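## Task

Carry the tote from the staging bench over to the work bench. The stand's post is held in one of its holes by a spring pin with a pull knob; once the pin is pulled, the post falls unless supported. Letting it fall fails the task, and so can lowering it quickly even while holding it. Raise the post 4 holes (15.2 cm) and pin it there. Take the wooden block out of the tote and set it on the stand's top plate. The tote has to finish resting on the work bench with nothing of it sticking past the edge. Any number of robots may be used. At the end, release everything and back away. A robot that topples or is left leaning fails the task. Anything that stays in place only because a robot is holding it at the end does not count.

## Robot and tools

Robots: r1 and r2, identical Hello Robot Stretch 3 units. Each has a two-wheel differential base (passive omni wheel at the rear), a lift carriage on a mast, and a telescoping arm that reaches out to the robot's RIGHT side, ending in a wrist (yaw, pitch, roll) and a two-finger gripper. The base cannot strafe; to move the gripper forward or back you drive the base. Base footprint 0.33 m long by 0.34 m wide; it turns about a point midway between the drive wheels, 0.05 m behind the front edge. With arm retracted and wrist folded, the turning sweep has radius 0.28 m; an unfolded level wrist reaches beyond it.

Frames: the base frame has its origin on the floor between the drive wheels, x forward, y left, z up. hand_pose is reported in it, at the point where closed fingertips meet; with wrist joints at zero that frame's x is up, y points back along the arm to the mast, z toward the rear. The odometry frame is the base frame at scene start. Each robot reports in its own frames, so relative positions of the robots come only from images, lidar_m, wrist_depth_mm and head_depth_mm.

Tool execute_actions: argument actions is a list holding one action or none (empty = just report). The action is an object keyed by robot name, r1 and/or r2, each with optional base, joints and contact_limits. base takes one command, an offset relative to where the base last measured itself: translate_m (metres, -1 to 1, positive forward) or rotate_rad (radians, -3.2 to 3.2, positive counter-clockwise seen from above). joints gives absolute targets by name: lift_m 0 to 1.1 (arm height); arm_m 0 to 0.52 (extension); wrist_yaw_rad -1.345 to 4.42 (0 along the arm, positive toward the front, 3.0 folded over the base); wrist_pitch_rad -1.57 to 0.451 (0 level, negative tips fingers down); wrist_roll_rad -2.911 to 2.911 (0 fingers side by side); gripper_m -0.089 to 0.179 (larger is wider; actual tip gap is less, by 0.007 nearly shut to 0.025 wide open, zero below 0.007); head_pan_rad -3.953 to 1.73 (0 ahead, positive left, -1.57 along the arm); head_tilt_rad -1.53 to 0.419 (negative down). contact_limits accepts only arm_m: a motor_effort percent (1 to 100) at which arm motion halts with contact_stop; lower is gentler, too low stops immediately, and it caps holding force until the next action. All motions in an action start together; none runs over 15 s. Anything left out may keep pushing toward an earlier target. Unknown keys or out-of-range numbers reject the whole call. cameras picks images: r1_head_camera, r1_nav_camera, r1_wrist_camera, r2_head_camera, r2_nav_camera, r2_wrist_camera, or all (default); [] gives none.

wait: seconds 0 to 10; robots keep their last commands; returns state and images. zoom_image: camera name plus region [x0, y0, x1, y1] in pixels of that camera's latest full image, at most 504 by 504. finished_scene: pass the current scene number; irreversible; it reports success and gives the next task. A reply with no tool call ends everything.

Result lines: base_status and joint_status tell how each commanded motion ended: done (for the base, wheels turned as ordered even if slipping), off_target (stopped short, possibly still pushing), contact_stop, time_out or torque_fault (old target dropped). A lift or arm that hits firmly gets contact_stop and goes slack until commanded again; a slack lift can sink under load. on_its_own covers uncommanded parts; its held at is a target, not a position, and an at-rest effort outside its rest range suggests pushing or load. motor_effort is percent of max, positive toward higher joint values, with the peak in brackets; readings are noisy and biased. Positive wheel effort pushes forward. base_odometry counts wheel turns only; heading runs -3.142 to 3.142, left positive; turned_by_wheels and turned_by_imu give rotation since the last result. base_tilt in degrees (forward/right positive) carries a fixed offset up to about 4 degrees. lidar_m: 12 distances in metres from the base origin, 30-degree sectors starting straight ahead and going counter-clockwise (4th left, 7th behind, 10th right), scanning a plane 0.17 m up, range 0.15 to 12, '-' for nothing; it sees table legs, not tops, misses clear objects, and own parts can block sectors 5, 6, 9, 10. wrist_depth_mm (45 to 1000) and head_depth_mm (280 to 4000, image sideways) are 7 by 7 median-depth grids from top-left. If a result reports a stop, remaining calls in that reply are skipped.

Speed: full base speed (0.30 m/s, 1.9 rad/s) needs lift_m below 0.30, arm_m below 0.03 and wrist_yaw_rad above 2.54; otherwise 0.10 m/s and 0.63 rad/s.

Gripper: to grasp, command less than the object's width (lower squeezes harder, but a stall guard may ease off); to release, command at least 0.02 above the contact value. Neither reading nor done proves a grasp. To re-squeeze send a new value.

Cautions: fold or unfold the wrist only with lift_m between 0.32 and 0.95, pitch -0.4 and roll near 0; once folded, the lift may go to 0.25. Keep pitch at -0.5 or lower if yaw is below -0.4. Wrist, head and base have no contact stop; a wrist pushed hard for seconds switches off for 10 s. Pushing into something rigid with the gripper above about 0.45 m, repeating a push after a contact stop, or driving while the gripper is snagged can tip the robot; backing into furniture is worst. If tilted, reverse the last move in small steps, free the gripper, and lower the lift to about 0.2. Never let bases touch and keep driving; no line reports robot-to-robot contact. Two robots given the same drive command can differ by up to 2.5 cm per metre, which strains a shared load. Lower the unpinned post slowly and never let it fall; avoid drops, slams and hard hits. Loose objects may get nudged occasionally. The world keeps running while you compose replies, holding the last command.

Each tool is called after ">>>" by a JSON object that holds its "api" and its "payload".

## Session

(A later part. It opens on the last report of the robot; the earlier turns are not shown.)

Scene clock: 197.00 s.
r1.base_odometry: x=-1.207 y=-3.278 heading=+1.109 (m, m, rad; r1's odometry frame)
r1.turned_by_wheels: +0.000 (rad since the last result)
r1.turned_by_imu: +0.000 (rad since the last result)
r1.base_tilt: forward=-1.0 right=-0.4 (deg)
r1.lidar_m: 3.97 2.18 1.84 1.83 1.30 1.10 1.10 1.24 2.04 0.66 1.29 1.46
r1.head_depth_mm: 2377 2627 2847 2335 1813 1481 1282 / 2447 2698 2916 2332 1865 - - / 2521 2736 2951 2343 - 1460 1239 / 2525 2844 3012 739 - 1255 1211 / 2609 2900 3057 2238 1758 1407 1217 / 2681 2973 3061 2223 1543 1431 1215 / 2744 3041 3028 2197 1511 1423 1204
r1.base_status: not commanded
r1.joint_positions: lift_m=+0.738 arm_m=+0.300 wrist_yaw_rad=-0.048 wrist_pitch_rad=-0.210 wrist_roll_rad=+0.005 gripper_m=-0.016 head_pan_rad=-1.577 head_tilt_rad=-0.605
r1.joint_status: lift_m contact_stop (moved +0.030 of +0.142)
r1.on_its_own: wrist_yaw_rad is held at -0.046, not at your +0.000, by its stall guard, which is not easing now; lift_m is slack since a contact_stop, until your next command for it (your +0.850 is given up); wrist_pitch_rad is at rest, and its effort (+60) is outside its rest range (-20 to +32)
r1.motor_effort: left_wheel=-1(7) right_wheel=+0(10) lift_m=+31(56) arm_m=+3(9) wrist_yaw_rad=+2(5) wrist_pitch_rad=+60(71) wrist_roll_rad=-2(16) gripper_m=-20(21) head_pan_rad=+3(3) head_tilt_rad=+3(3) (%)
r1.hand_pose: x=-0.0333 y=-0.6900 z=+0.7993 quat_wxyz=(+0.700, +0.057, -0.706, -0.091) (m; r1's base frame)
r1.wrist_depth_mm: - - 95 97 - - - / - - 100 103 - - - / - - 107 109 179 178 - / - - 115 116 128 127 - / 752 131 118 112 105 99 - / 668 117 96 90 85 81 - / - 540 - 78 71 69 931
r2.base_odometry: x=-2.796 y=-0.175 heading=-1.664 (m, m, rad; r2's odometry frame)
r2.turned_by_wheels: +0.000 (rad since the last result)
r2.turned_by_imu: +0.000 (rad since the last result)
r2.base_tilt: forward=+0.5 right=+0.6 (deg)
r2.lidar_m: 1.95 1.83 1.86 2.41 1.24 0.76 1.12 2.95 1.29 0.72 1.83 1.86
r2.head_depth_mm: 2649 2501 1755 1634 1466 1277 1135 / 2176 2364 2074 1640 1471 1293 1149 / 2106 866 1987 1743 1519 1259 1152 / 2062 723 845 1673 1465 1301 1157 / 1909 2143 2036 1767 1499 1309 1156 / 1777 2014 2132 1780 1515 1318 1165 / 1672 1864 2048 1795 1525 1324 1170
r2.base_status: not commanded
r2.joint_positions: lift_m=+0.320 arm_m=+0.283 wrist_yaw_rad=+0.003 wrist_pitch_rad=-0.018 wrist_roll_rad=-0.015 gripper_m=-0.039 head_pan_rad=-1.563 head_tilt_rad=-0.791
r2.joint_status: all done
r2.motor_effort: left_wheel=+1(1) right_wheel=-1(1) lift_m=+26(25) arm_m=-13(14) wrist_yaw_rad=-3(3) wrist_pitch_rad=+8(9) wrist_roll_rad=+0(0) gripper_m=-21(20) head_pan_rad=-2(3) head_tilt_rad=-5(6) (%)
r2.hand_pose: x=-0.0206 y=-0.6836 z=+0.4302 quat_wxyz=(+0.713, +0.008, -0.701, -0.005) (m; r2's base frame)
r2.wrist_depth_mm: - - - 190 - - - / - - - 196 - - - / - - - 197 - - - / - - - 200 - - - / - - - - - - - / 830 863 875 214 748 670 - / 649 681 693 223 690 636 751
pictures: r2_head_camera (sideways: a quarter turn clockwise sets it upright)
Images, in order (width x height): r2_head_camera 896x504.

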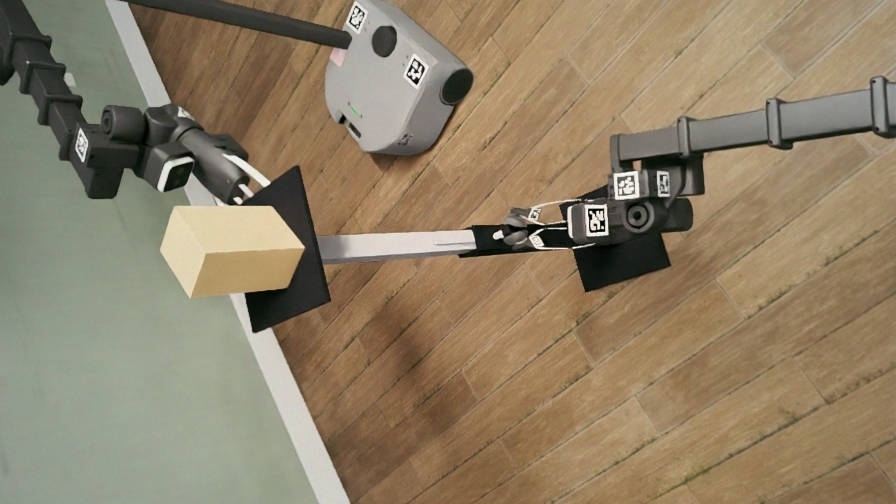

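>>> {"api": "execute_actions", "payload": {"actions": [{"r1":{"joints":{"lift_m":0.722}},"r2":{"joints":{"gripper_m":0.06}}}], "cameras": []}}

>>> {"api": "execute_actions", "payload": {"actions": [{"r2":{"joints":{"arm_m":0.301,"wrist_yaw_rad":0}}}], "cameras": []}}

>>> {"api": "execute_actions", "payload": {"actions": [{"r2":{"joints":{"gripper_m":-0.03}}}], "cameras": []}}

>>> {"api": "execute_actions", "payload": {"actions": [{"r2":{"base":{"translate_m":-0.004},"joints":{"arm_m":0.282}}}], "cameras": []}}

>>> {"api": "execute_actions", "payload": {"actions": [{"r1":{"joints":{"lift_m":0.85}}}], "cameras": ["r2_wrist_camera","r2_head_camera"]}}

Scene clock: 198.90 s.
r1.base_odometry: x=-1.207 y=-3.278 heading=+1.109 (m, m, rad; r1's odometry frame)
r1.turned_by_wheels: +0.000 (rad since the last result)
r1.turned_by_imu: +0.000 (rad since the last result)
r1.base_tilt: forward=-0.9 right=-0.4 (deg)
r1.lidar_m: 3.97 2.18 1.84 1.83 1.30 1.10 1.10 1.24 2.04 0.66 1.29 1.46
r1.head_depth_mm: 2394 2659 2902 2365 1818 1482 1278 / 2429 2711 2962 2317 1864 - - / 2493 2778 2978 2261 - 1460 1244 / 2559 2810 3005 741 - 1169 1206 / 2636 2873 3050 2231 1744 1415 1214 / 2645 2955 3056 2228 1553 1429 1216 / 2735 3044 3036 2186 1514 1423 1203
r1.base_status: not commanded
r1.joint_positions: lift_m=+0.722 arm_m=+0.299 wrist_yaw_rad=-0.049 wrist_pitch_rad=-0.158 wrist_roll_rad=+0.004 gripper_m=-0.016 head_pan_rad=-1.577 head_tilt_rad=-0.605
r1.joint_status: all done
r1.on_its_own: wrist_yaw_rad is held at -0.046, not at your +0.000, by its stall guard, which is not easing now; wrist_pitch_rad is at rest, and its effort (+46) is outside its rest range (-20 to +32)
r1.motor_effort: left_wheel=-1(1) right_wheel=+0(0) lift_m=+27(31) arm_m=+8(7) wrist_yaw_rad=+4(5) wrist_pitch_rad=+46(58) wrist_roll_rad=-1(2) gripper_m=-20(20) head_pan_rad=+3(2) head_tilt_rad=+3(3) (%)
r1.hand_pose: x=-0.0338 y=-0.6933 z=+0.7966 quat_wxyz=(+0.702, +0.039, -0.707, -0.074) (m; r1's base frame)
r1.wrist_depth_mm: - - 97 99 - - - / - - 102 104 - - - / - - 108 110 189 - - / - - 114 116 127 125 - / 776 128 116 109 101 95 - / 678 115 91 85 80 76 - / - - - 74 67 63 946
r2.base_odometry: x=-2.796 y=-0.175 heading=-1.664 (m, m, rad; r2's odometry frame)
r2.turned_by_wheels: +0.000 (rad since the last result)
r2.turned_by_imu: +0.000 (rad since the last result)
r2.base_tilt: forward=+0.5 right=+0.6 (deg)
r2.lidar_m: 1.94 1.83 1.86 2.40 1.24 0.76 1.12 2.95 1.29 0.72 1.83 1.87
r2.head_depth_mm: 2642 2510 1762 1640 1471 1285 1137 / 2236 2440 2092 1636 1470 1295 1152 / 2137 871 1981 1739 1521 1247 1148 / 2041 726 788 1659 1455 1302 1151 / 1907 2121 2018 1773 1505 1304 1157 / 1782 2002 2123 1779 1518 1318 1161 / 1678 1853 2049 1780 1515 1318 1170
r2.base_status: not commanded
r2.joint_positions: lift_m=+0.320 arm_m=+0.282 wrist_yaw_rad=+0.003 wrist_pitch_rad=-0.017 wrist_roll_rad=-0.015 gripper_m=+0.060 head_pan_rad=-1.563 head_tilt_rad=-0.791
r2.joint_status: all done
r2.motor_effort: left_wheel=+0(1) right_wheel=+0(1) lift_m=+25(25) arm_m=-5(13) wrist_yaw_rad=-3(3) wrist_pitch_rad=+8(9) wrist_roll_rad=+0(0) gripper_m=+0(85) head_pan_rad=-2(2) head_tilt_rad=-5(5) (%)
r2.hand_pose: x=-0.0206 y=-0.6831 z=+0.4303 quat_wxyz=(+0.713, +0.008, -0.701, -0.005) (m; r2's base frame)
r2.wrist_depth_mm: - - - 190 - - - / - - - 195 - - - / - - - 197 - - - / - - - 200 - - - / - - - 203 - - - / 853 863 813 214 - 664 - / 671 658 695 225 706 623 749
pictures: none
No camera images: the call's "cameras" was empty. Leave "cameras" out to get every camera's image.

Scene clock: 199.93 s.
r1.base_odometry: x=-1.207 y=-3.278 heading=+1.109 (m, m, rad; r1's odometry frame)
r1.turned_by_wheels: +0.000 (rad since the last result)
r1.turned_by_imu: +0.000 (rad since the last result)
r1.base_tilt: forward=-1.0 right=-0.5 (deg)
r1.lidar_m: 4.00 2.18 1.84 1.83 1.30 1.10 1.10 1.24 2.04 0.66 1.29 1.46
r1.head_depth_mm: 2390 2637 2871 2336 1819 1483 1279 / 2429 2686 2932 2337 1868 - - / 2507 2761 2961 2250 - 1459 1239 / 2546 2785 3041 742 - 1163 1206 / 2638 2852 3082 2234 1713 1440 1222 / 2656 2939 3079 2222 1166 1432 1209 / 2718 3029 3031 2190 1515 1424 1210
r1.base_status: not commanded
r1.joint_positions: lift_m=+0.722 arm_m=+0.299 wrist_yaw_rad=-0.049 wrist_pitch_rad=-0.158 wrist_roll_rad=+0.004 gripper_m=-0.016 head_pan_rad=-1.577 head_tilt_rad=-0.605
r1.joint_status: not commanded
r1.on_its_own: wrist_yaw_rad is held at -0.046, not at your +0.000, by its stall guard, which is not easing now; wrist_pitch_rad is at rest, and its effort (+45) is outside its rest range (-20 to +32)
r1.motor_effort: left_wheel=+0(1) right_wheel=+0(0) lift_m=+27(27) arm_m=+7(8) wrist_yaw_rad=+5(4) wrist_pitch_rad=+45(46) wrist_roll_rad=-1(1) gripper_m=-21(20) head_pan_rad=+4(3) head_tilt_rad=+3(3) (%)
r1.hand_pose: x=-0.0338 y=-0.6933 z=+0.7966 quat_wxyz=(+0.702, +0.039, -0.707, -0.074) (m; r1's base frame)
r1.wrist_depth_mm: - - 98 100 - - - / - - 102 104 - - - / - - 107 109 188 - - / - - 114 115 126 125 - / 781 128 116 108 101 94 - / 671 115 91 85 80 76 - / - - - 74 67 63 918
r2.base_odometry: x=-2.796 y=-0.175 heading=-1.664 (m, m, rad; r2's odometry frame)
r2.turned_by_wheels: +0.000 (rad since the last result)
r2.turned_by_imu: +0.000 (rad since the last result)
r2.base_tilt: forward=+0.5 right=+0.7 (deg)
r2.lidar_m: 1.95 1.83 1.86 2.41 1.24 0.76 1.13 2.96 1.29 0.72 1.83 1.87
r2.head_depth_mm: 2635 2494 1764 1640 1461 1289 1136 / 2230 2427 2093 1628 1485 1289 1154 / 2143 868 1996 1746 1522 1255 1146 / 2068 728 790 1674 1475 1302 1157 / 1910 2134 2035 1771 1509 1314 1160 / 1787 2008 2124 1774 1511 1318 1165 / 1668 1872 2049 1797 1521 1323 1168
r2.base_status: not commanded
r2.joint_positions: lift_m=+0.320 arm_m=+0.301 wrist_yaw_rad=+0.003 wrist_pitch_rad=-0.017 wrist_roll_rad=-0.015 gripper_m=+0.060 head_pan_rad=-1.563 head_tilt_rad=-0.791
r2.joint_status: all done
r2.motor_effort: left_wheel=+1(1) right_wheel=+0(0) lift_m=+25(25) arm_m=+6(6) wrist_yaw_rad=-3(3) wrist_pitch_rad=+8(8) wrist_roll_rad=+0(0) gripper_m=+0(0) head_pan_rad=-2(2) head_tilt_rad=-5(5) (%)
r2.hand_pose: x=-0.0206 y=-0.7014 z=+0.4303 quat_wxyz=(+0.713, +0.008, -0.701, -0.005) (m; r2's base frame)
r2.wrist_depth_mm: - - - 173 - - - / - - - 179 - - - / - - - 179 - - - / - - - 182 - - - / - - - 184 - 868 - / 825 868 792 196 - 665 978 / 674 657 691 204 678 600 770
pictures: none
No camera images: the call's "cameras" was empty. Leave "cameras" out to get every camera's image.

Scene clock: 201.30 s.
r1.base_odometry: x=-1.207 y=-3.278 heading=+1.109 (m, m, rad; r1's odometry frame)
r1.turned_by_wheels: +0.000 (rad since the last result)
r1.turned_by_imu: +0.000 (rad since the last result)
r1.base_tilt: forward=-0.9 right=-0.3 (deg)
r1.lidar_m: 3.94 2.18 1.84 1.83 1.30 1.10 1.10 1.24 2.04 0.66 1.29 1.46
r1.head_depth_mm: 2400 2630 2861 2352 1832 1482 1285 / 2452 2676 2906 2324 1855 - - / 2470 2756 2966 2255 - 1456 1234 / 2542 2808 3016 742 - 1166 1209 / 2610 2903 3093 2242 1696 1408 1216 / 2655 2943 3044 2230 1167 1439 1215 / 2733 3031 3022 2204 1511 1431 1208
r1.base_status: not commanded
r1.joint_positions: lift_m=+0.722 arm_m=+0.299 wrist_yaw_rad=-0.049 wrist_pitch_rad=-0.158 wrist_roll_rad=+0.004 gripper_m=-0.016 head_pan_rad=-1.577 head_tilt_rad=-0.605
r1.joint_status: not commanded
r1.on_its_own: wrist_yaw_rad is held at -0.046, not at your +0.000, by its stall guard, which is not easing now; wrist_pitch_rad is at rest, and its effort (+46) is outside its rest range (-20 to +32)
r1.motor_effort: left_wheel=-1(1) right_wheel=+0(0) lift_m=+27(27) arm_m=+7(7) wrist_yaw_rad=+5(4) wrist_pitch_rad=+46(46) wrist_roll_rad=-1(1) gripper_m=-20(21) head_pan_rad=+3(3) head_tilt_rad=+4(3) (%)
r1.hand_pose: x=-0.0338 y=-0.6933 z=+0.7966 quat_wxyz=(+0.702, +0.039, -0.707, -0.074) (m; r1's base frame)
r1.wrist_depth_mm: - - 98 99 - - - / - - 102 104 - - - / - - 107 109 189 - - / - - 115 115 126 126 - / 774 128 116 109 101 95 - / 686 115 92 85 80 76 - / - - - 74 67 63 951
r2.base_odometry: x=-2.796 y=-0.175 heading=-1.664 (m, m, rad; r2's odometry frame)
r2.turned_by_wheels: +0.000 (rad since the last result)
r2.turned_by_imu: +0.000 (rad since the last result)
r2.base_tilt: forward=+0.4 right=+0.6 (deg)
r2.lidar_m: 1.94 1.83 1.86 2.41 1.24 0.76 1.12 2.95 1.29 0.72 1.83 1.86
r2.head_depth_mm: 2620 2510 1758 1634 1463 1284 1131 / 2230 2442 2079 1640 1487 1284 1151 / 2149 872 1977 1747 1520 1261 1147 / 2044 728 790 1671 1474 1303 1149 / 1908 2152 2036 1771 1505 1312 1154 / 1784 2010 2116 1775 1515 1320 1166 / 1672 1863 2044 1779 1527 1324 1173
r2.base_status: not commanded
r2.joint_positions: lift_m=+0.320 arm_m=+0.301 wrist_yaw_rad=+0.014 wrist_pitch_rad=-0.020 wrist_roll_rad=-0.015 gripper_m=-0.029 head_pan_rad=-1.563 head_tilt_rad=-0.791
r2.joint_status: all done
r2.on_its_own: wrist_yaw_rad is at rest, and its effort (-15) is outside its rest range (-12 to +12)
r2.motor_effort: left_wheel=+1(2) right_wheel=+1(4) lift_m=+25(25) arm_m=+6(6) wrist_yaw_rad=-15(15) wrist_pitch_rad=+10(10) wrist_roll_rad=+0(0) gripper_m=-23(100) head_pan_rad=-1(2) head_tilt_rad=-7(5) (%)
r2.hand_pose: x=-0.0180 y=-0.7013 z=+0.4296 quat_wxyz=(+0.713, +0.012, -0.701, -0.002) (m; r2's base frame)
r2.wrist_depth_mm: - - - 172 - - - / - - - 178 - - - / - - - 180 - - - / - - - 181 - - - / - - - 153 - - - / 836 861 908 195 699 666 942 / 661 683 683 202 697 612 740
pictures: none
No camera images: the call's "cameras" was empty. Leave "cameras" out to get every camera's image.

Scene clock: 202.50 s.
r1.base_odometry: x=-1.207 y=-3.278 heading=+1.109 (m, m, rad; r1's odometry frame)
r1.turned_by_wheels: +0.000 (rad since the last result)
r1.turned_by_imu: +0.000 (rad since the last result)
r1.base_tilt: forward=-0.9 right=-0.4 (deg)
r1.lidar_m: 3.96 2.17 1.84 1.83 1.30 1.10 1.10 1.24 2.04 0.66 1.28 1.46
r1.head_depth_mm: 2392 2619 2886 2329 1815 1482 1280 / 2424 2697 2930 2315 1866 - - / 2528 2756 2931 2250 - 1460 1239 / 2542 2783 2994 743 - 1172 1211 / 2631 2900 3064 2243 1764 1408 1219 / 2677 2969 3064 2214 1540 1437 1222 / 2720 3027 3037 2208 1517 1425 1211
r1.base_status: not commanded
r1.joint_positions: lift_m=+0.722 arm_m=+0.299 wrist_yaw_rad=-0.049 wrist_pitch_rad=-0.165 wrist_roll_rad=+0.004 gripper_m=-0.016 head_pan_rad=-1.577 head_tilt_rad=-0.605
r1.joint_status: not commanded
r1.on_its_own: wrist_yaw_rad is held at -0.046, not at your +0.000, by its stall guard, which is not easing now; wrist_pitch_rad is at rest, and its effort (+48) is outside its rest range (-20 to +32)
r1.motor_effort: left_wheel=+0(1) right_wheel=+1(0) lift_m=+28(28) arm_m=+7(8) wrist_yaw_rad=+5(4) wrist_pitch_rad=+48(49) wrist_roll_rad=-1(1) gripper_m=-20(20) head_pan_rad=+4(3) head_tilt_rad=+3(3) (%)
r1.hand_pose: x=-0.0338 y=-0.6928 z=+0.7948 quat_wxyz=(+0.702, +0.041, -0.707, -0.076) (m; r1's base frame)
r1.wrist_depth_mm: - - 97 99 - - - / - - 102 104 - - - / - - 108 110 187 185 - / - - 114 116 127 126 - / 773 129 117 110 102 96 - / 677 113 93 86 81 77 - / - - - 75 67 64 927
r2.base_odometry: x=-2.796 y=-0.171 heading=-1.664 (m, m, rad; r2's odometry frame)
r2.turned_by_wheels: +0.000 (rad since the last result)
r2.turned_by_imu: +0.000 (rad since the last result)
r2.base_tilt: forward=+0.6 right=+0.6 (deg)
r2.lidar_m: 1.95 1.83 1.86 2.42 1.22 0.76 1.12 2.95 1.29 0.72 1.83 1.87
r2.head_depth_mm: 2648 2523 1759 1634 1471 1283 1134 / 2256 2433 2097 1635 1488 1289 1146 / 2144 879 1983 1727 1526 1257 1150 / 2046 735 796 1668 1469 1297 1148 / 1915 2131 2009 1763 1494 1307 1159 / 1779 2017 2115 1768 1505 1319 1162 / 1669 1873 2048 1781 1521 1318 1166
r2.base_status: done
r2.joint_positions: lift_m=+0.320 arm_m=+0.283 wrist_yaw_rad=+0.012 wrist_pitch_rad=-0.017 wrist_roll_rad=-0.015 gripper_m=-0.029 head_pan_rad=-1.563 head_tilt_rad=-0.791
r2.joint_status: all done
r2.on_its_own: wrist_yaw_rad is at rest, and its effort (-13) is outside its rest range (-12 to +12)
r2.motor_effort: left_wheel=+3(7) right_wheel=-4(6) lift_m=+26(25) arm_m=-13(17) wrist_yaw_rad=-13(17) wrist_pitch_rad=+9(10) wrist_roll_rad=+0(0) gripper_m=-18(23) head_pan_rad=-2(2) head_tilt_rad=-5(6) (%)
r2.hand_pose: x=-0.0184 y=-0.6836 z=+0.4303 quat_wxyz=(+0.713, +0.011, -0.701, -0.002) (m; r2's base frame)
r2.wrist_depth_mm: - - - 189 - - - / - - - 196 - - - / - - - 198 - - - / - - - 200 - - - / - - - 166 - 875 - / 841 865 901 216 745 665 925 / 653 678 662 225 708 640 762
pictures: none
No camera images: the call's "cameras" was empty. Leave "cameras" out to get every camera's image.

Scene clock: 204.10 s.
r1.base_odometry: x=-1.207 y=-3.278 heading=+1.109 (m, m, rad; r1's odometry frame)
r1.turned_by_wheels: +0.000 (rad since the last result)
r1.turned_by_imu: +0.000 (rad since the last result)
r1.base_tilt: forward=-1.0 right=-0.5 (deg)
r1.lidar_m: 3.97 2.18 1.84 1.83 1.31 1.10 1.09 1.24 2.04 0.66 1.28 1.46
r1.head_depth_mm: 2396 2618 2853 2342 1814 1497 1280 / 2442 2687 2937 2313 1855 - - / 2504 2751 2945 2350 - 1460 1240 / 2527 2801 3023 740 - 1170 1206 / 2617 2904 3033 2233 1757 1406 1214 / 2654 2971 3040 2238 1533 1432 1216 / 2719 3066 3016 2204 1510 1425 1208
r1.base_status: not commanded
r1.joint_positions: lift_m=+0.737 arm_m=+0.300 wrist_yaw_rad=-0.047 wrist_pitch_rad=-0.205 wrist_roll_rad=+0.008 gripper_m=-0.016 head_pan_rad=-1.577 head_tilt_rad=-0.605
r1.joint_status: lift_m contact_stop (moved +0.015 of +0.128)
r1.on_its_own: wrist_yaw_rad is held at -0.046, not at your +0.000, by its stall guard, which is not easing now; lift_m is slack since a contact_stop, until your next command for it (your +0.850 is given up); wrist_pitch_rad is at rest, and its effort (+59) is outside its rest range (-20 to +32)
r1.motor_effort: left_wheel=-1(5) right_wheel=+1(8) lift_m=+31(58) arm_m=+4(7) wrist_yaw_rad=+2(4) wrist_pitch_rad=+59(71) wrist_roll_rad=-3(15) gripper_m=-20(20) head_pan_rad=+4(4) head_tilt_rad=+3(3) (%)
r1.hand_pose: x=-0.0331 y=-0.6903 z=+0.8004 quat_wxyz=(+0.699, +0.056, -0.707, -0.089) (m; r1's base frame)
r1.wrist_depth_mm: - - 95 97 - - - / - - 101 103 - - - / - - 107 109 183 181 - / - - 115 116 130 129 - / 761 133 119 114 107 100 - / 672 115 97 91 86 82 - / - 893 - 78 72 69 901
r2.base_odometry: x=-2.796 y=-0.171 heading=-1.664 (m, m, rad; r2's odometry frame)
r2.turned_by_wheels: +0.000 (rad since the last result)
r2.turned_by_imu: +0.000 (rad since the last result)
r2.base_tilt: forward=+0.6 right=+0.6 (deg)
r2.lidar_m: 1.94 1.83 1.87 2.41 1.22 0.75 1.12 2.95 1.29 0.72 1.83 1.87
r2.head_depth_mm: 2631 2521 1746 1646 1469 1282 1134 / 2183 2452 2084 1639 1479 1291 1147 / 2123 871 1989 1729 1522 1251 1150 / 2043 723 845 1673 1468 1300 1153 / 1906 2125 2015 1765 1500 1311 1157 / 1786 2004 2122 1774 1519 1313 1160 / 1672 1864 2040 1786 1517 1320 1162
r2.base_status: not commanded
r2.joint_positions: lift_m=+0.320 arm_m=+0.283 wrist_yaw_rad=+0.012 wrist_pitch_rad=-0.017 wrist_roll_rad=-0.015 gripper_m=-0.029 head_pan_rad=-1.563 head_tilt_rad=-0.791
r2.joint_status: not commanded
r2.on_its_own: wrist_yaw_rad is at rest, and its effort (-13) is outside its rest range (-12 to +12)
r2.motor_effort: left_wheel=+3(3) right_wheel=-5(4) lift_m=+25(25) arm_m=-12(13) wrist_yaw_rad=-13(13) wrist_pitch_rad=+8(8) wrist_roll_rad=+0(0) gripper_m=-18(19) head_pan_rad=-2(2) head_tilt_rad=-5(6) (%)
r2.hand_pose: x=-0.0184 y=-0.6836 z=+0.4303 quat_wxyz=(+0.713, +0.011, -0.701, -0.002) (m; r2's base frame)
r2.wrist_depth_mm: - - - 190 - - - / - - - 198 - - - / - - - 197 - - - / - - - 200 - - - / - - - 171 - 873 - / 848 871 930 214 727 661 955 / 675 665 670 223 710 626 749
pictures: r2_head_camera (sideways: a quarter turn clockwise sets it upright), r2_wrist_camera
Images, in order (width x height): r2_head_camera 896x504, r2_wrist_camera 644x364.

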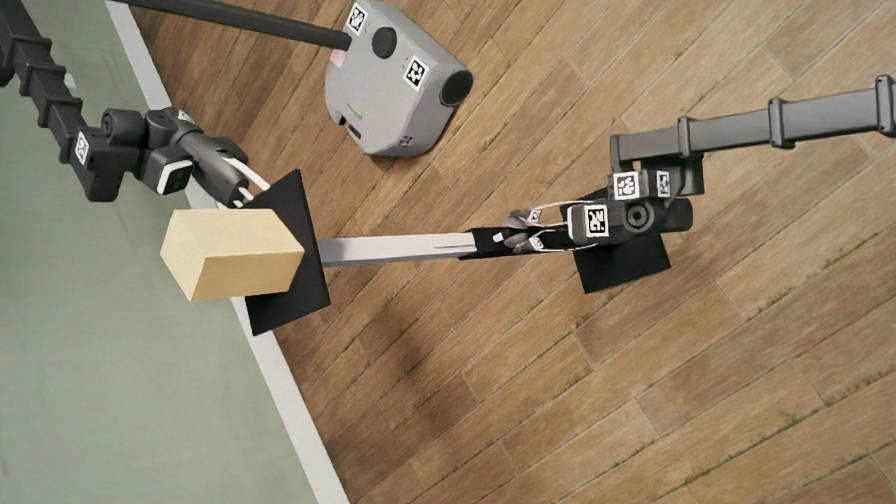

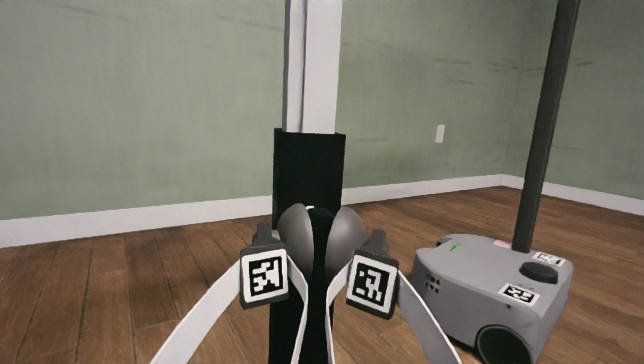

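>>> {"api": "execute_actions", "payload": {"actions": [{"r1":{"joints":{"lift_m":0.732}},"r2":{"joints":{"arm_m":0.274,"gripper_m":-0.06}}}], "cameras": ["r2_wrist_camera","r1_nav_camera"]}}

>>> {"api": "zoom_image", "payload": {"camera": "r1_nav_camera", "region": [200,180,400,330]}}

Scene clock: 205.10 s.
r1.base_odometry: x=-1.207 y=-3.278 heading=+1.109 (m, m, rad; r1's odometry frame)
r1.turned_by_wheels: +0.000 (rad since the last result)
r1.turned_by_imu: +0.000 (rad since the last result)
r1.base_tilt: forward=-0.9 right=-0.4 (deg)
r1.lidar_m: 3.96 2.19 1.84 1.83 1.30 1.10 1.10 1.24 2.05 0.66 1.28 1.46
r1.head_depth_mm: 2394 2639 2895 2357 1816 1486 1284 / 2455 2701 2926 2328 1863 - - / 2501 2765 2954 2309 - 1458 1237 / 2551 2814 3015 741 - 1175 1207 / 2620 2868 3062 2257 1759 1437 1214 / 2675 2960 3080 2222 1548 1428 1217 / 2711 3050 2999 2207 1512 1415 1208
r1.base_status: not commanded
r1.joint_positions: lift_m=+0.732 arm_m=+0.300 wrist_yaw_rad=-0.048 wrist_pitch_rad=-0.184 wrist_roll_rad=+0.006 gripper_m=-0.016 head_pan_rad=-1.577 head_tilt_rad=-0.605
r1.joint_status: all done
r1.on_its_own: wrist_yaw_rad is held at -0.046, not at your +0.000, by its stall guard, which is not easing now; wrist_pitch_rad is at rest, and its effort (+53) is outside its rest range (-20 to +32)
r1.motor_effort: left_wheel=-1(0) right_wheel=+1(1) lift_m=+29(30) arm_m=+4(5) wrist_yaw_rad=+3(3) wrist_pitch_rad=+53(57) wrist_roll_rad=-2(3) gripper_m=-20(20) head_pan_rad=+3(3) head_tilt_rad=+3(3) (%)
r1.hand_pose: x=-0.0334 y=-0.6918 z=+0.8000 quat_wxyz=(+0.700, +0.048, -0.707, -0.082) (m; r1's base frame)
r1.wrist_depth_mm: - - 96 98 - - - / - - 101 103 - - - / - - 107 109 187 184 - / - - 114 115 129 128 - / 778 131 118 113 105 99 - / 662 114 95 89 84 80 - / - 990 - 77 70 67 938
r2.base_odometry: x=-2.796 y=-0.171 heading=-1.664 (m, m, rad; r2's odometry frame)
r2.turned_by_wheels: +0.000 (rad since the last result)
r2.turned_by_imu: +0.000 (rad since the last result)
r2.base_tilt: forward=+0.6 right=+0.6 (deg)
r2.lidar_m: 1.95 1.83 1.87 2.42 1.22 0.75 1.12 2.95 1.29 0.72 1.83 1.87
r2.head_depth_mm: 2625 2512 1759 1635 1466 1282 1141 / 1175 2428 2088 1634 1476 1281 1143 / 2129 876 1991 1728 1518 1250 1153 / 2055 723 844 1669 1445 1301 1152 / 1916 2110 2018 1770 1508 1308 1159 / 1796 2018 2130 1772 1503 1317 1161 / 1677 1864 2037 1787 1522 1327 1165
r2.base_status: not commanded
r2.joint_positions: lift_m=+0.320 arm_m=+0.275 wrist_yaw_rad=+0.012 wrist_pitch_rad=-0.017 wrist_roll_rad=-0.015 gripper_m=-0.059 head_pan_rad=-1.563 head_tilt_rad=-0.791
r2.joint_status: all done
r2.on_its_own: wrist_yaw_rad is at rest, and its effort (-13) is outside its rest range (-12 to +12)
r2.motor_effort: left_wheel=+2(3) right_wheel=-5(5) lift_m=+25(25) arm_m=-13(14) wrist_yaw_rad=-13(13) wrist_pitch_rad=+8(8) wrist_roll_rad=+0(0) gripper_m=-27(100) head_pan_rad=-2(3) head_tilt_rad=-5(6) (%)
r2.hand_pose: x=-0.0184 y=-0.6756 z=+0.4304 quat_wxyz=(+0.713, +0.010, -0.701, -0.002) (m; r2's base frame)
r2.wrist_depth_mm: - - - 197 - - - / - - - 204 - - - / - - - 206 - - - / - - - 208 - - - / - - - - - 936 - / 856 876 883 - 728 682 - / 691 663 695 660 717 633 764
pictures: r1_nav_camera (sideways: a quarter turn counterclockwise sets it upright), r2_wrist_camera
Images, in order (width x height): r1_nav_camera 672x504, r2_wrist_camera 644x364.

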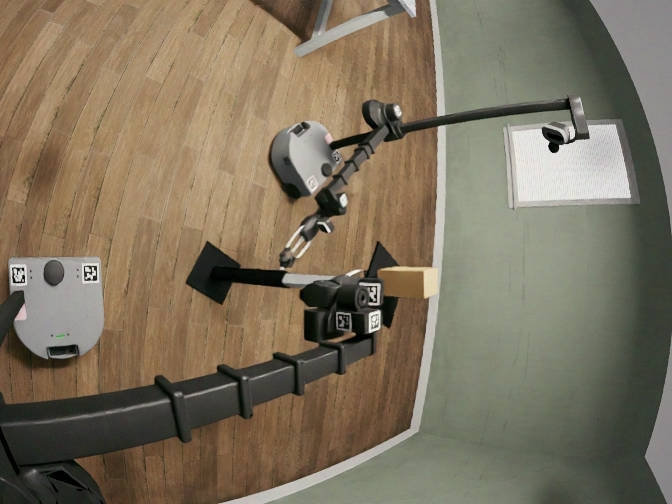

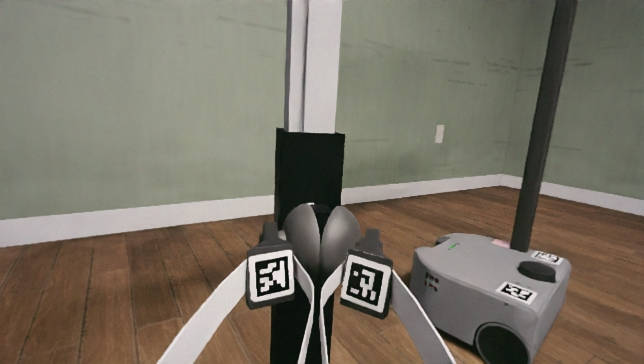

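Region (200, 180, 400, 330) of r1_nav_camera's 672x504 image, scaled by 2.520, with more detail than that image has; it fills the top 378 rows of this view, and the rest is white.

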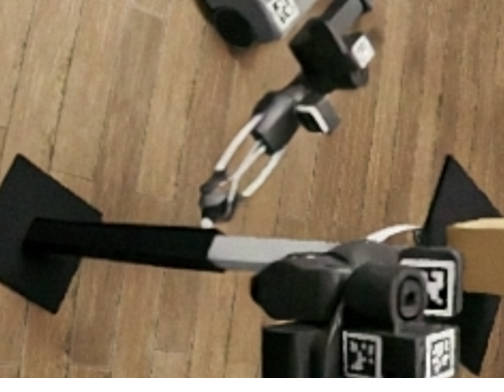

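>>> {"api": "execute_actions", "payload": {"actions": [{"r1":{"joints":{"lift_m":0.727}},"r2":{"joints":{"gripper_m":0.06}}}], "cameras": []}}

>>> {"api": "execute_actions", "payload": {"actions": [{"r2":{"joints":{"arm_m":0.302,"wrist_yaw_rad":0}}}], "cameras": []}}

>>> {"api": "execute_actions", "payload": {"actions": [{"r2":{"joints":{"gripper_m":-0.08}}}], "cameras": []}}

>>> {"api": "execute_actions", "payload": {"actions": [{"r2":{"joints":{"arm_m":0.28}}}], "cameras": ["r2_wrist_camera"]}}

Scene clock: 207.00 s.
r1.base_odometry: x=-1.207 y=-3.278 heading=+1.109 (m, m, rad; r1's odometry frame)
r1.turned_by_wheels: +0.000 (rad since the last result)
r1.turned_by_imu: +0.000 (rad since the last result)
r1.base_tilt: forward=-0.9 right=-0.5 (deg)
r1.lidar_m: 4.00 2.18 1.84 1.83 1.30 1.10 1.10 1.24 2.05 0.66 1.29 1.46
r1.head_depth_mm: 2367 2623 2857 2364 1814 1497 1285 / 2428 2683 2933 2326 1862 - - / 2480 2756 2985 2313 - 1462 1235 / 2560 2829 3008 740 - 1162 1211 / 2600 2891 3060 2265 1768 1412 1217 / 2660 2961 3077 2242 1569 1435 1213 / 2723 3045 3049 2209 1516 1423 1203
r1.base_status: not commanded
r1.joint_positions: lift_m=+0.727 arm_m=+0.299 wrist_yaw_rad=-0.049 wrist_pitch_rad=-0.173 wrist_roll_rad=+0.006 gripper_m=-0.016 head_pan_rad=-1.577 head_tilt_rad=-0.605
r1.joint_status: all done
r1.on_its_own: wrist_yaw_rad is held at -0.046, not at your +0.000, by its stall guard, which is not easing now; wrist_pitch_rad is at rest, and its effort (+50) is outside its rest range (-20 to +32)
r1.motor_effort: left_wheel=-1(1) right_wheel=+0(1) lift_m=+28(30) arm_m=+6(6) wrist_yaw_rad=+3(4) wrist_pitch_rad=+50(53) wrist_roll_rad=-2(2) gripper_m=-20(20) head_pan_rad=+4(3) head_tilt_rad=+3(3) (%)
r1.hand_pose: x=-0.0335 y=-0.6924 z=+0.7978 quat_wxyz=(+0.701, +0.044, -0.707, -0.079) (m; r1's base frame)
r1.wrist_depth_mm: - - 97 99 - - - / - - 102 104 - - - / - - 107 110 188 - - / - - 114 115 129 128 - / 779 131 118 112 104 98 - / 672 114 94 88 83 79 - / - - - 76 69 66 960
r2.base_odometry: x=-2.796 y=-0.171 heading=-1.664 (m, m, rad; r2's odometry frame)
r2.turned_by_wheels: +0.000 (rad since the last result)
r2.turned_by_imu: +0.000 (rad since the last result)
r2.base_tilt: forward=+0.5 right=+0.5 (deg)
r2.lidar_m: 1.95 1.83 1.87 2.42 1.22 0.76 1.12 2.95 1.29 0.72 1.84 1.87
r2.head_depth_mm: 2650 2526 1752 1640 1462 1278 1138 / 1171 2447 2075 1630 1476 1286 1142 / 2123 873 1989 1733 1507 1244 1152 / 2056 728 797 1666 1463 1304 1149 / 1902 2126 2021 1762 1496 1306 1164 / 1785 2014 2127 1775 1512 1314 1158 / 1679 1871 2051 1799 1509 1326 1171
r2.base_status: not commanded
r2.joint_positions: lift_m=+0.320 arm_m=+0.274 wrist_yaw_rad=+0.004 wrist_pitch_rad=-0.017 wrist_roll_rad=-0.015 gripper_m=+0.060 head_pan_rad=-1.563 head_tilt_rad=-0.791
r2.joint_status: all done
r2.motor_effort: left_wheel=+1(3) right_wheel=+0(4) lift_m=+25(25) arm_m=-5(12) wrist_yaw_rad=-4(13) wrist_pitch_rad=+8(8) wrist_roll_rad=+0(0) gripper_m=+0(89) head_pan_rad=-2(3) head_tilt_rad=-6(5) (%)
r2.hand_pose: x=-0.0205 y=-0.6752 z=+0.4305 quat_wxyz=(+0.713, +0.008, -0.701, -0.005) (m; r2's base frame)
r2.wrist_depth_mm: - - - 200 - - - / - - - 215 - - - / - - - 209 - - - / - - - 208 - - - / - - - 214 - - - / 839 872 795 227 - 667 - / 661 672 698 235 710 623 777
pictures: none
No camera images: the call's "cameras" was empty. Leave "cameras" out to get every camera's image.

Scene clock: 208.17 s.
r1.base_odometry: x=-1.207 y=-3.278 heading=+1.109 (m, m, rad; r1's odometry frame)
r1.turned_by_wheels: +0.000 (rad since the last result)
r1.turned_by_imu: +0.000 (rad since the last result)
r1.base_tilt: forward=-0.8 right=-0.4 (deg)
r1.lidar_m: 3.98 2.19 1.84 1.83 1.30 1.10 1.09 1.24 2.04 0.66 1.28 1.46
r1.head_depth_mm: 2421 2648 2865 2360 1831 1492 1283 / 2433 2712 2922 2325 1862 - - / 2500 2755 2964 2301 - 1461 1239 / 2561 2816 3014 742 - 1165 1205 / 2629 2879 3094 2253 1712 1441 1216 / 2652 2947 3098 2216 1533 1435 1220 / 2722 3035 3011 2206 1518 1426 1213
r1.base_status: not commanded
r1.joint_positions: lift_m=+0.727 arm_m=+0.299 wrist_yaw_rad=-0.049 wrist_pitch_rad=-0.173 wrist_roll_rad=+0.006 gripper_m=-0.016 head_pan_rad=-1.577 head_tilt_rad=-0.605
r1.joint_status: not commanded
r1.on_its_own: wrist_yaw_rad is held at -0.046, not at your +0.000, by its stall guard, which is not easing now; wrist_pitch_rad is at rest, and its effort (+50) is outside its rest range (-20 to +32)
r1.motor_effort: left_wheel=-1(1) right_wheel=+1(1) lift_m=+28(28) arm_m=+6(6) wrist_yaw_rad=+3(3) wrist_pitch_rad=+50(50) wrist_roll_rad=-1(2) gripper_m=-20(20) head_pan_rad=+4(3) head_tilt_rad=+2(3) (%)
r1.hand_pose: x=-0.0335 y=-0.6924 z=+0.7978 quat_wxyz=(+0.701, +0.044, -0.707, -0.079) (m; r1's base frame)
r1.wrist_depth_mm: - - 97 99 - - - / - - 101 104 - - - / - - 107 109 188 - - / - - 115 116 130 128 - / 767 130 117 112 104 97 - / 686 114 94 88 83 79 - / - - - 76 69 66 932
r2.base_odometry: x=-2.796 y=-0.171 heading=-1.664 (m, m, rad; r2's odometry frame)
r2.turned_by_wheels: +0.000 (rad since the last result)
r2.turned_by_imu: +0.000 (rad since the last result)
r2.base_tilt: forward=+0.6 right=+0.6 (deg)
r2.lidar_m: 1.95 1.83 1.86 2.41 1.22 0.75 1.12 2.95 1.29 0.72 1.83 1.87
r2.head_depth_mm: 2648 2525 1754 1635 1464 1283 1138 / 1167 2436 2083 1639 1479 1285 1149 / 2121 872 1991 1720 1513 1268 1153 / 2049 727 795 1664 1441 1296 1149 / 1889 2126 1998 1761 1502 1304 1163 / 1791 2003 2132 1771 1504 1322 1166 / 1680 1871 2031 1799 1521 1318 1170
r2.base_status: not commanded
r2.joint_positions: lift_m=+0.320 arm_m=+0.302 wrist_yaw_rad=+0.003 wrist_pitch_rad=-0.017 wrist_roll_rad=-0.015 gripper_m=+0.060 head_pan_rad=-1.563 head_tilt_rad=-0.791
r2.joint_status: all done
r2.motor_effort: left_wheel=+0(1) right_wheel=-1(0) lift_m=+25(25) arm_m=+6(7) wrist_yaw_rad=-3(5) wrist_pitch_rad=+8(8) wrist_roll_rad=+0(0) gripper_m=+0(0) head_pan_rad=-2(3) head_tilt_rad=-5(5) (%)
r2.hand_pose: x=-0.0206 y=-0.7024 z=+0.4305 quat_wxyz=(+0.713, +0.007, -0.701, -0.005) (m; r2's base frame)
r2.wrist_depth_mm: - - - 171 - - - / - - - 178 - - - / - - - 179 - - - / - - - 183 - - - / - - - 184 - - - / 826 875 791 196 - 663 948 / 672 677 695 205 702 596 765
pictures: none
No camera images: the call's "cameras" was empty. Leave "cameras" out to get every camera's image.

Scene clock: 210.23 s.
r1.base_odometry: x=-1.207 y=-3.278 heading=+1.109 (m, m, rad; r1's odometry frame)
r1.turned_by_wheels: +0.000 (rad since the last result)
r1.turned_by_imu: +0.001 (rad since the last result)
r1.base_tilt: forward=-1.0 right=-0.6 (deg)
r1.lidar_m: 3.95 2.18 1.84 1.83 1.31 1.10 1.09 1.24 2.05 0.66 1.28 1.46
r1.head_depth_mm: 2393 2644 2905 2353 1822 1490 1284 / 2450 2720 2914 2313 1867 - - / 2512 2761 2958 2319 - 1468 1237 / 2558 2824 3025 745 - 1164 1206 / 2605 2890 3109 2234 1705 1408 1217 / 2676 2966 3107 2218 1525 1438 1219 / 2733 3023 3045 2213 1505 1421 1212
r1.base_status: not commanded
r1.joint_positions: lift_m=+0.727 arm_m=+0.299 wrist_yaw_rad=-0.049 wrist_pitch_rad=-0.193 wrist_roll_rad=+0.004 gripper_m=-0.016 head_pan_rad=-1.577 head_tilt_rad=-0.605
r1.joint_status: not commanded
r1.on_its_own: wrist_yaw_rad is held at -0.046, not at your +0.000, by its stall guard, which is not easing now; wrist_pitch_rad is held at -0.190, not at your +0.000, by its stall guard, which is not easing now
r1.motor_effort: left_wheel=-1(1) right_wheel=+0(2) lift_m=+28(28) arm_m=+7(6) wrist_yaw_rad=+3(3) wrist_pitch_rad=+1(50) wrist_roll_rad=-2(2) gripper_m=-20(20) head_pan_rad=+5(4) head_tilt_rad=+3(3) (%)
r1.hand_pose: x=-0.0335 y=-0.6910 z=+0.7930 quat_wxyz=(+0.701, +0.051, -0.707, -0.086) (m; r1's base frame)
r1.wrist_depth_mm: - - 97 99 - - - / - - 101 104 - - - / - - 107 110 183 181 - / - - 115 116 127 126 - / 758 130 117 111 103 97 - / 680 114 94 87 83 78 - / - - - 76 69 66 949
r2.base_odometry: x=-2.796 y=-0.171 heading=-1.664 (m, m, rad; r2's odometry frame)
r2.turned_by_wheels: +0.000 (rad since the last result)
r2.turned_by_imu: +0.000 (rad since the last result)
r2.base_tilt: forward=+0.5 right=+0.5 (deg)
r2.lidar_m: 1.95 1.83 1.87 2.42 1.22 0.75 1.12 2.95 1.29 0.72 1.84 1.87
r2.head_depth_mm: 2615 2510 1748 1640 1473 1282 1134 / 1169 2446 2083 1645 1478 1289 1151 / 2120 874 1984 1741 1528 1259 1149 / 2058 731 794 1672 1450 1307 1152 / 1915 2126 2015 1777 1505 1309 1164 / 1776 1997 2131 1782 1522 1318 1160 / 1676 1876 2062 1787 1528 1323 1166
r2.base_status: not commanded
r2.joint_positions: lift_m=+0.320 arm_m=+0.301 wrist_yaw_rad=+0.024 wrist_pitch_rad=-0.021 wrist_roll_rad=-0.015 gripper_m=-0.078 head_pan_rad=-1.563 head_tilt_rad=-0.791
r2.joint_status: all done
r2.on_its_own: wrist_yaw_rad is at rest, and its effort (-27) is outside its rest range (-12 to +12)
r2.motor_effort: left_wheel=+0(4) right_wheel=+4(7) lift_m=+25(25) arm_m=+13(14) wrist_yaw_rad=-27(27) wrist_pitch_rad=+10(10) wrist_roll_rad=+0(1) gripper_m=-40(100) head_pan_rad=-3(2) head_tilt_rad=-5(5) (%)
r2.hand_pose: x=-0.0153 y=-0.7017 z=+0.4294 quat_wxyz=(+0.713, +0.016, -0.701, +0.001) (m; r2's base frame)
r2.wrist_depth_mm: - - - 172 - - - / - - - 179 - - - / - - - 180 - - - / - - - 182 - - - / - - - 153 - - - / 845 862 883 194 723 646 923 / 661 670 680 203 695 611 746
pictures: none
No camera images: the call's "cameras" was empty. Leave "cameras" out to get every camera's image.

Scene clock: 211.87 s.
r1.base_odometry: x=-1.208 y=-3.278 heading=+1.109 (m, m, rad; r1's odometry frame)
r1.turned_by_wheels: +0.000 (rad since the last result)
r1.turned_by_imu: +0.000 (rad since the last result)
r1.base_tilt: forward=-1.0 right=-0.4 (deg)
r1.lidar_m: 3.96 2.18 1.83 1.83 1.31 1.10 1.09 1.24 2.05 0.66 1.28 1.46
r1.head_depth_mm: 2400 2626 2855 2336 1812 1483 1286 / 2450 2711 2943 2327 1871 - - / 2496 2736 2970 2319 - 1460 1234 / 2562 2821 3050 755 - 1160 1206 / 2616 2887 3101 2237 1749 1408 1221 / 2684 2945 3103 2231 1538 1433 1216 / 2733 3026 3023 2196 1515 1429 1212
r1.base_status: not commanded
r1.joint_positions: lift_m=+0.727 arm_m=+0.300 wrist_yaw_rad=-0.048 wrist_pitch_rad=-0.253 wrist_roll_rad=+0.028 gripper_m=-0.016 head_pan_rad=-1.577 head_tilt_rad=-0.604
r1.joint_status: not commanded
r1.on_its_own: wrist_yaw_rad is held at -0.046, not at your +0.000, by its stall guard, which is not easing now; wrist_pitch_rad is held at -0.190, not at your +0.000, by its stall guard, which is not easing now
r1.motor_effort: left_wheel=-3(6) right_wheel=+7(11) lift_m=+32(33) arm_m=+3(7) wrist_yaw_rad=+3(4) wrist_pitch_rad=+18(27) wrist_roll_rad=-10(14) gripper_m=-19(20) head_pan_rad=+4(2) head_tilt_rad=+2(2) (%)
r1.hand_pose: x=-0.0330 y=-0.6865 z=+0.7779 quat_wxyz=(+0.689, +0.071, -0.713, -0.107) (m; r1's base frame)
r1.wrist_depth_mm: - - 94 96 - - - / - - 100 102 - - - / - - 106 109 178 166 - / - - 114 117 128 123 - / 713 134 119 113 106 99 - / 617 114 98 92 87 82 - / - 448 428 79 74 70 888
r2.base_odometry: x=-2.796 y=-0.171 heading=-1.663 (m, m, rad; r2's odometry frame)
r2.turned_by_wheels: +0.000 (rad since the last result)
r2.turned_by_imu: +0.000 (rad since the last result)
r2.base_tilt: forward=+0.5 right=+0.6 (deg)
r2.lidar_m: 1.95 1.83 1.86 2.42 1.22 0.76 1.12 2.95 1.29 0.72 1.83 1.87
r2.head_depth_mm: 2597 2505 1767 1638 1472 1285 1145 / 1167 2449 2079 1628 1484 1288 1142 / 2119 881 1991 1738 1521 1252 1148 / 2045 745 784 1676 1486 1297 1157 / 1915 2126 1995 1766 1502 1310 1155 / 1783 2004 2119 1769 1510 1312 1170 / 1678 1867 2046 1781 1523 1321 1167
r2.base_status: not commanded
r2.joint_positions: lift_m=+0.320 arm_m=+0.281 wrist_yaw_rad=+0.012 wrist_pitch_rad=-0.018 wrist_roll_rad=-0.015 gripper_m=-0.071 head_pan_rad=-1.563 head_tilt_rad=-0.791
r2.joint_status: all done
r2.on_its_own: gripper_m is held at -0.073, not at your -0.080, by its stall guard, which is still easing; arm_m is at rest, and its effort (-15) is outside its rest range (-14 to +14); wrist_yaw_rad is at rest, and its effort (-13) is outside its rest range (-12 to +12)
r2.motor_effort: left_wheel=+3(5) right_wheel=-5(6) lift_m=+26(25) arm_m=-15(26) wrist_yaw_rad=-13(26) wrist_pitch_rad=+9(10) wrist_roll_rad=+0(0) gripper_m=-33(40) head_pan_rad=-2(1) head_tilt_rad=-5(6) (%)
r2.hand_pose: x=-0.0185 y=-0.6817 z=+0.4300 quat_wxyz=(+0.713, +0.011, -0.702, -0.003) (m; r2's base frame)
r2.wrist_depth_mm: - - - 190 - - - / - - - 199 - - - / - - - 199 - - - / - - - 201 - - - / - - - - - 875 - / 844 883 903 217 735 658 947 / 660 681 659 226 701 641 752
pictures: r2_wrist_camera
Images, in order (width x height): r2_wrist_camera 644x364.

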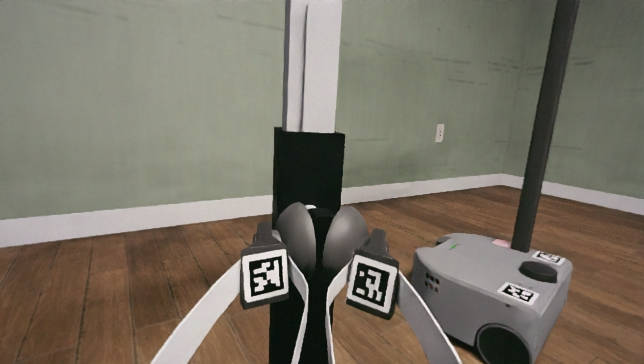

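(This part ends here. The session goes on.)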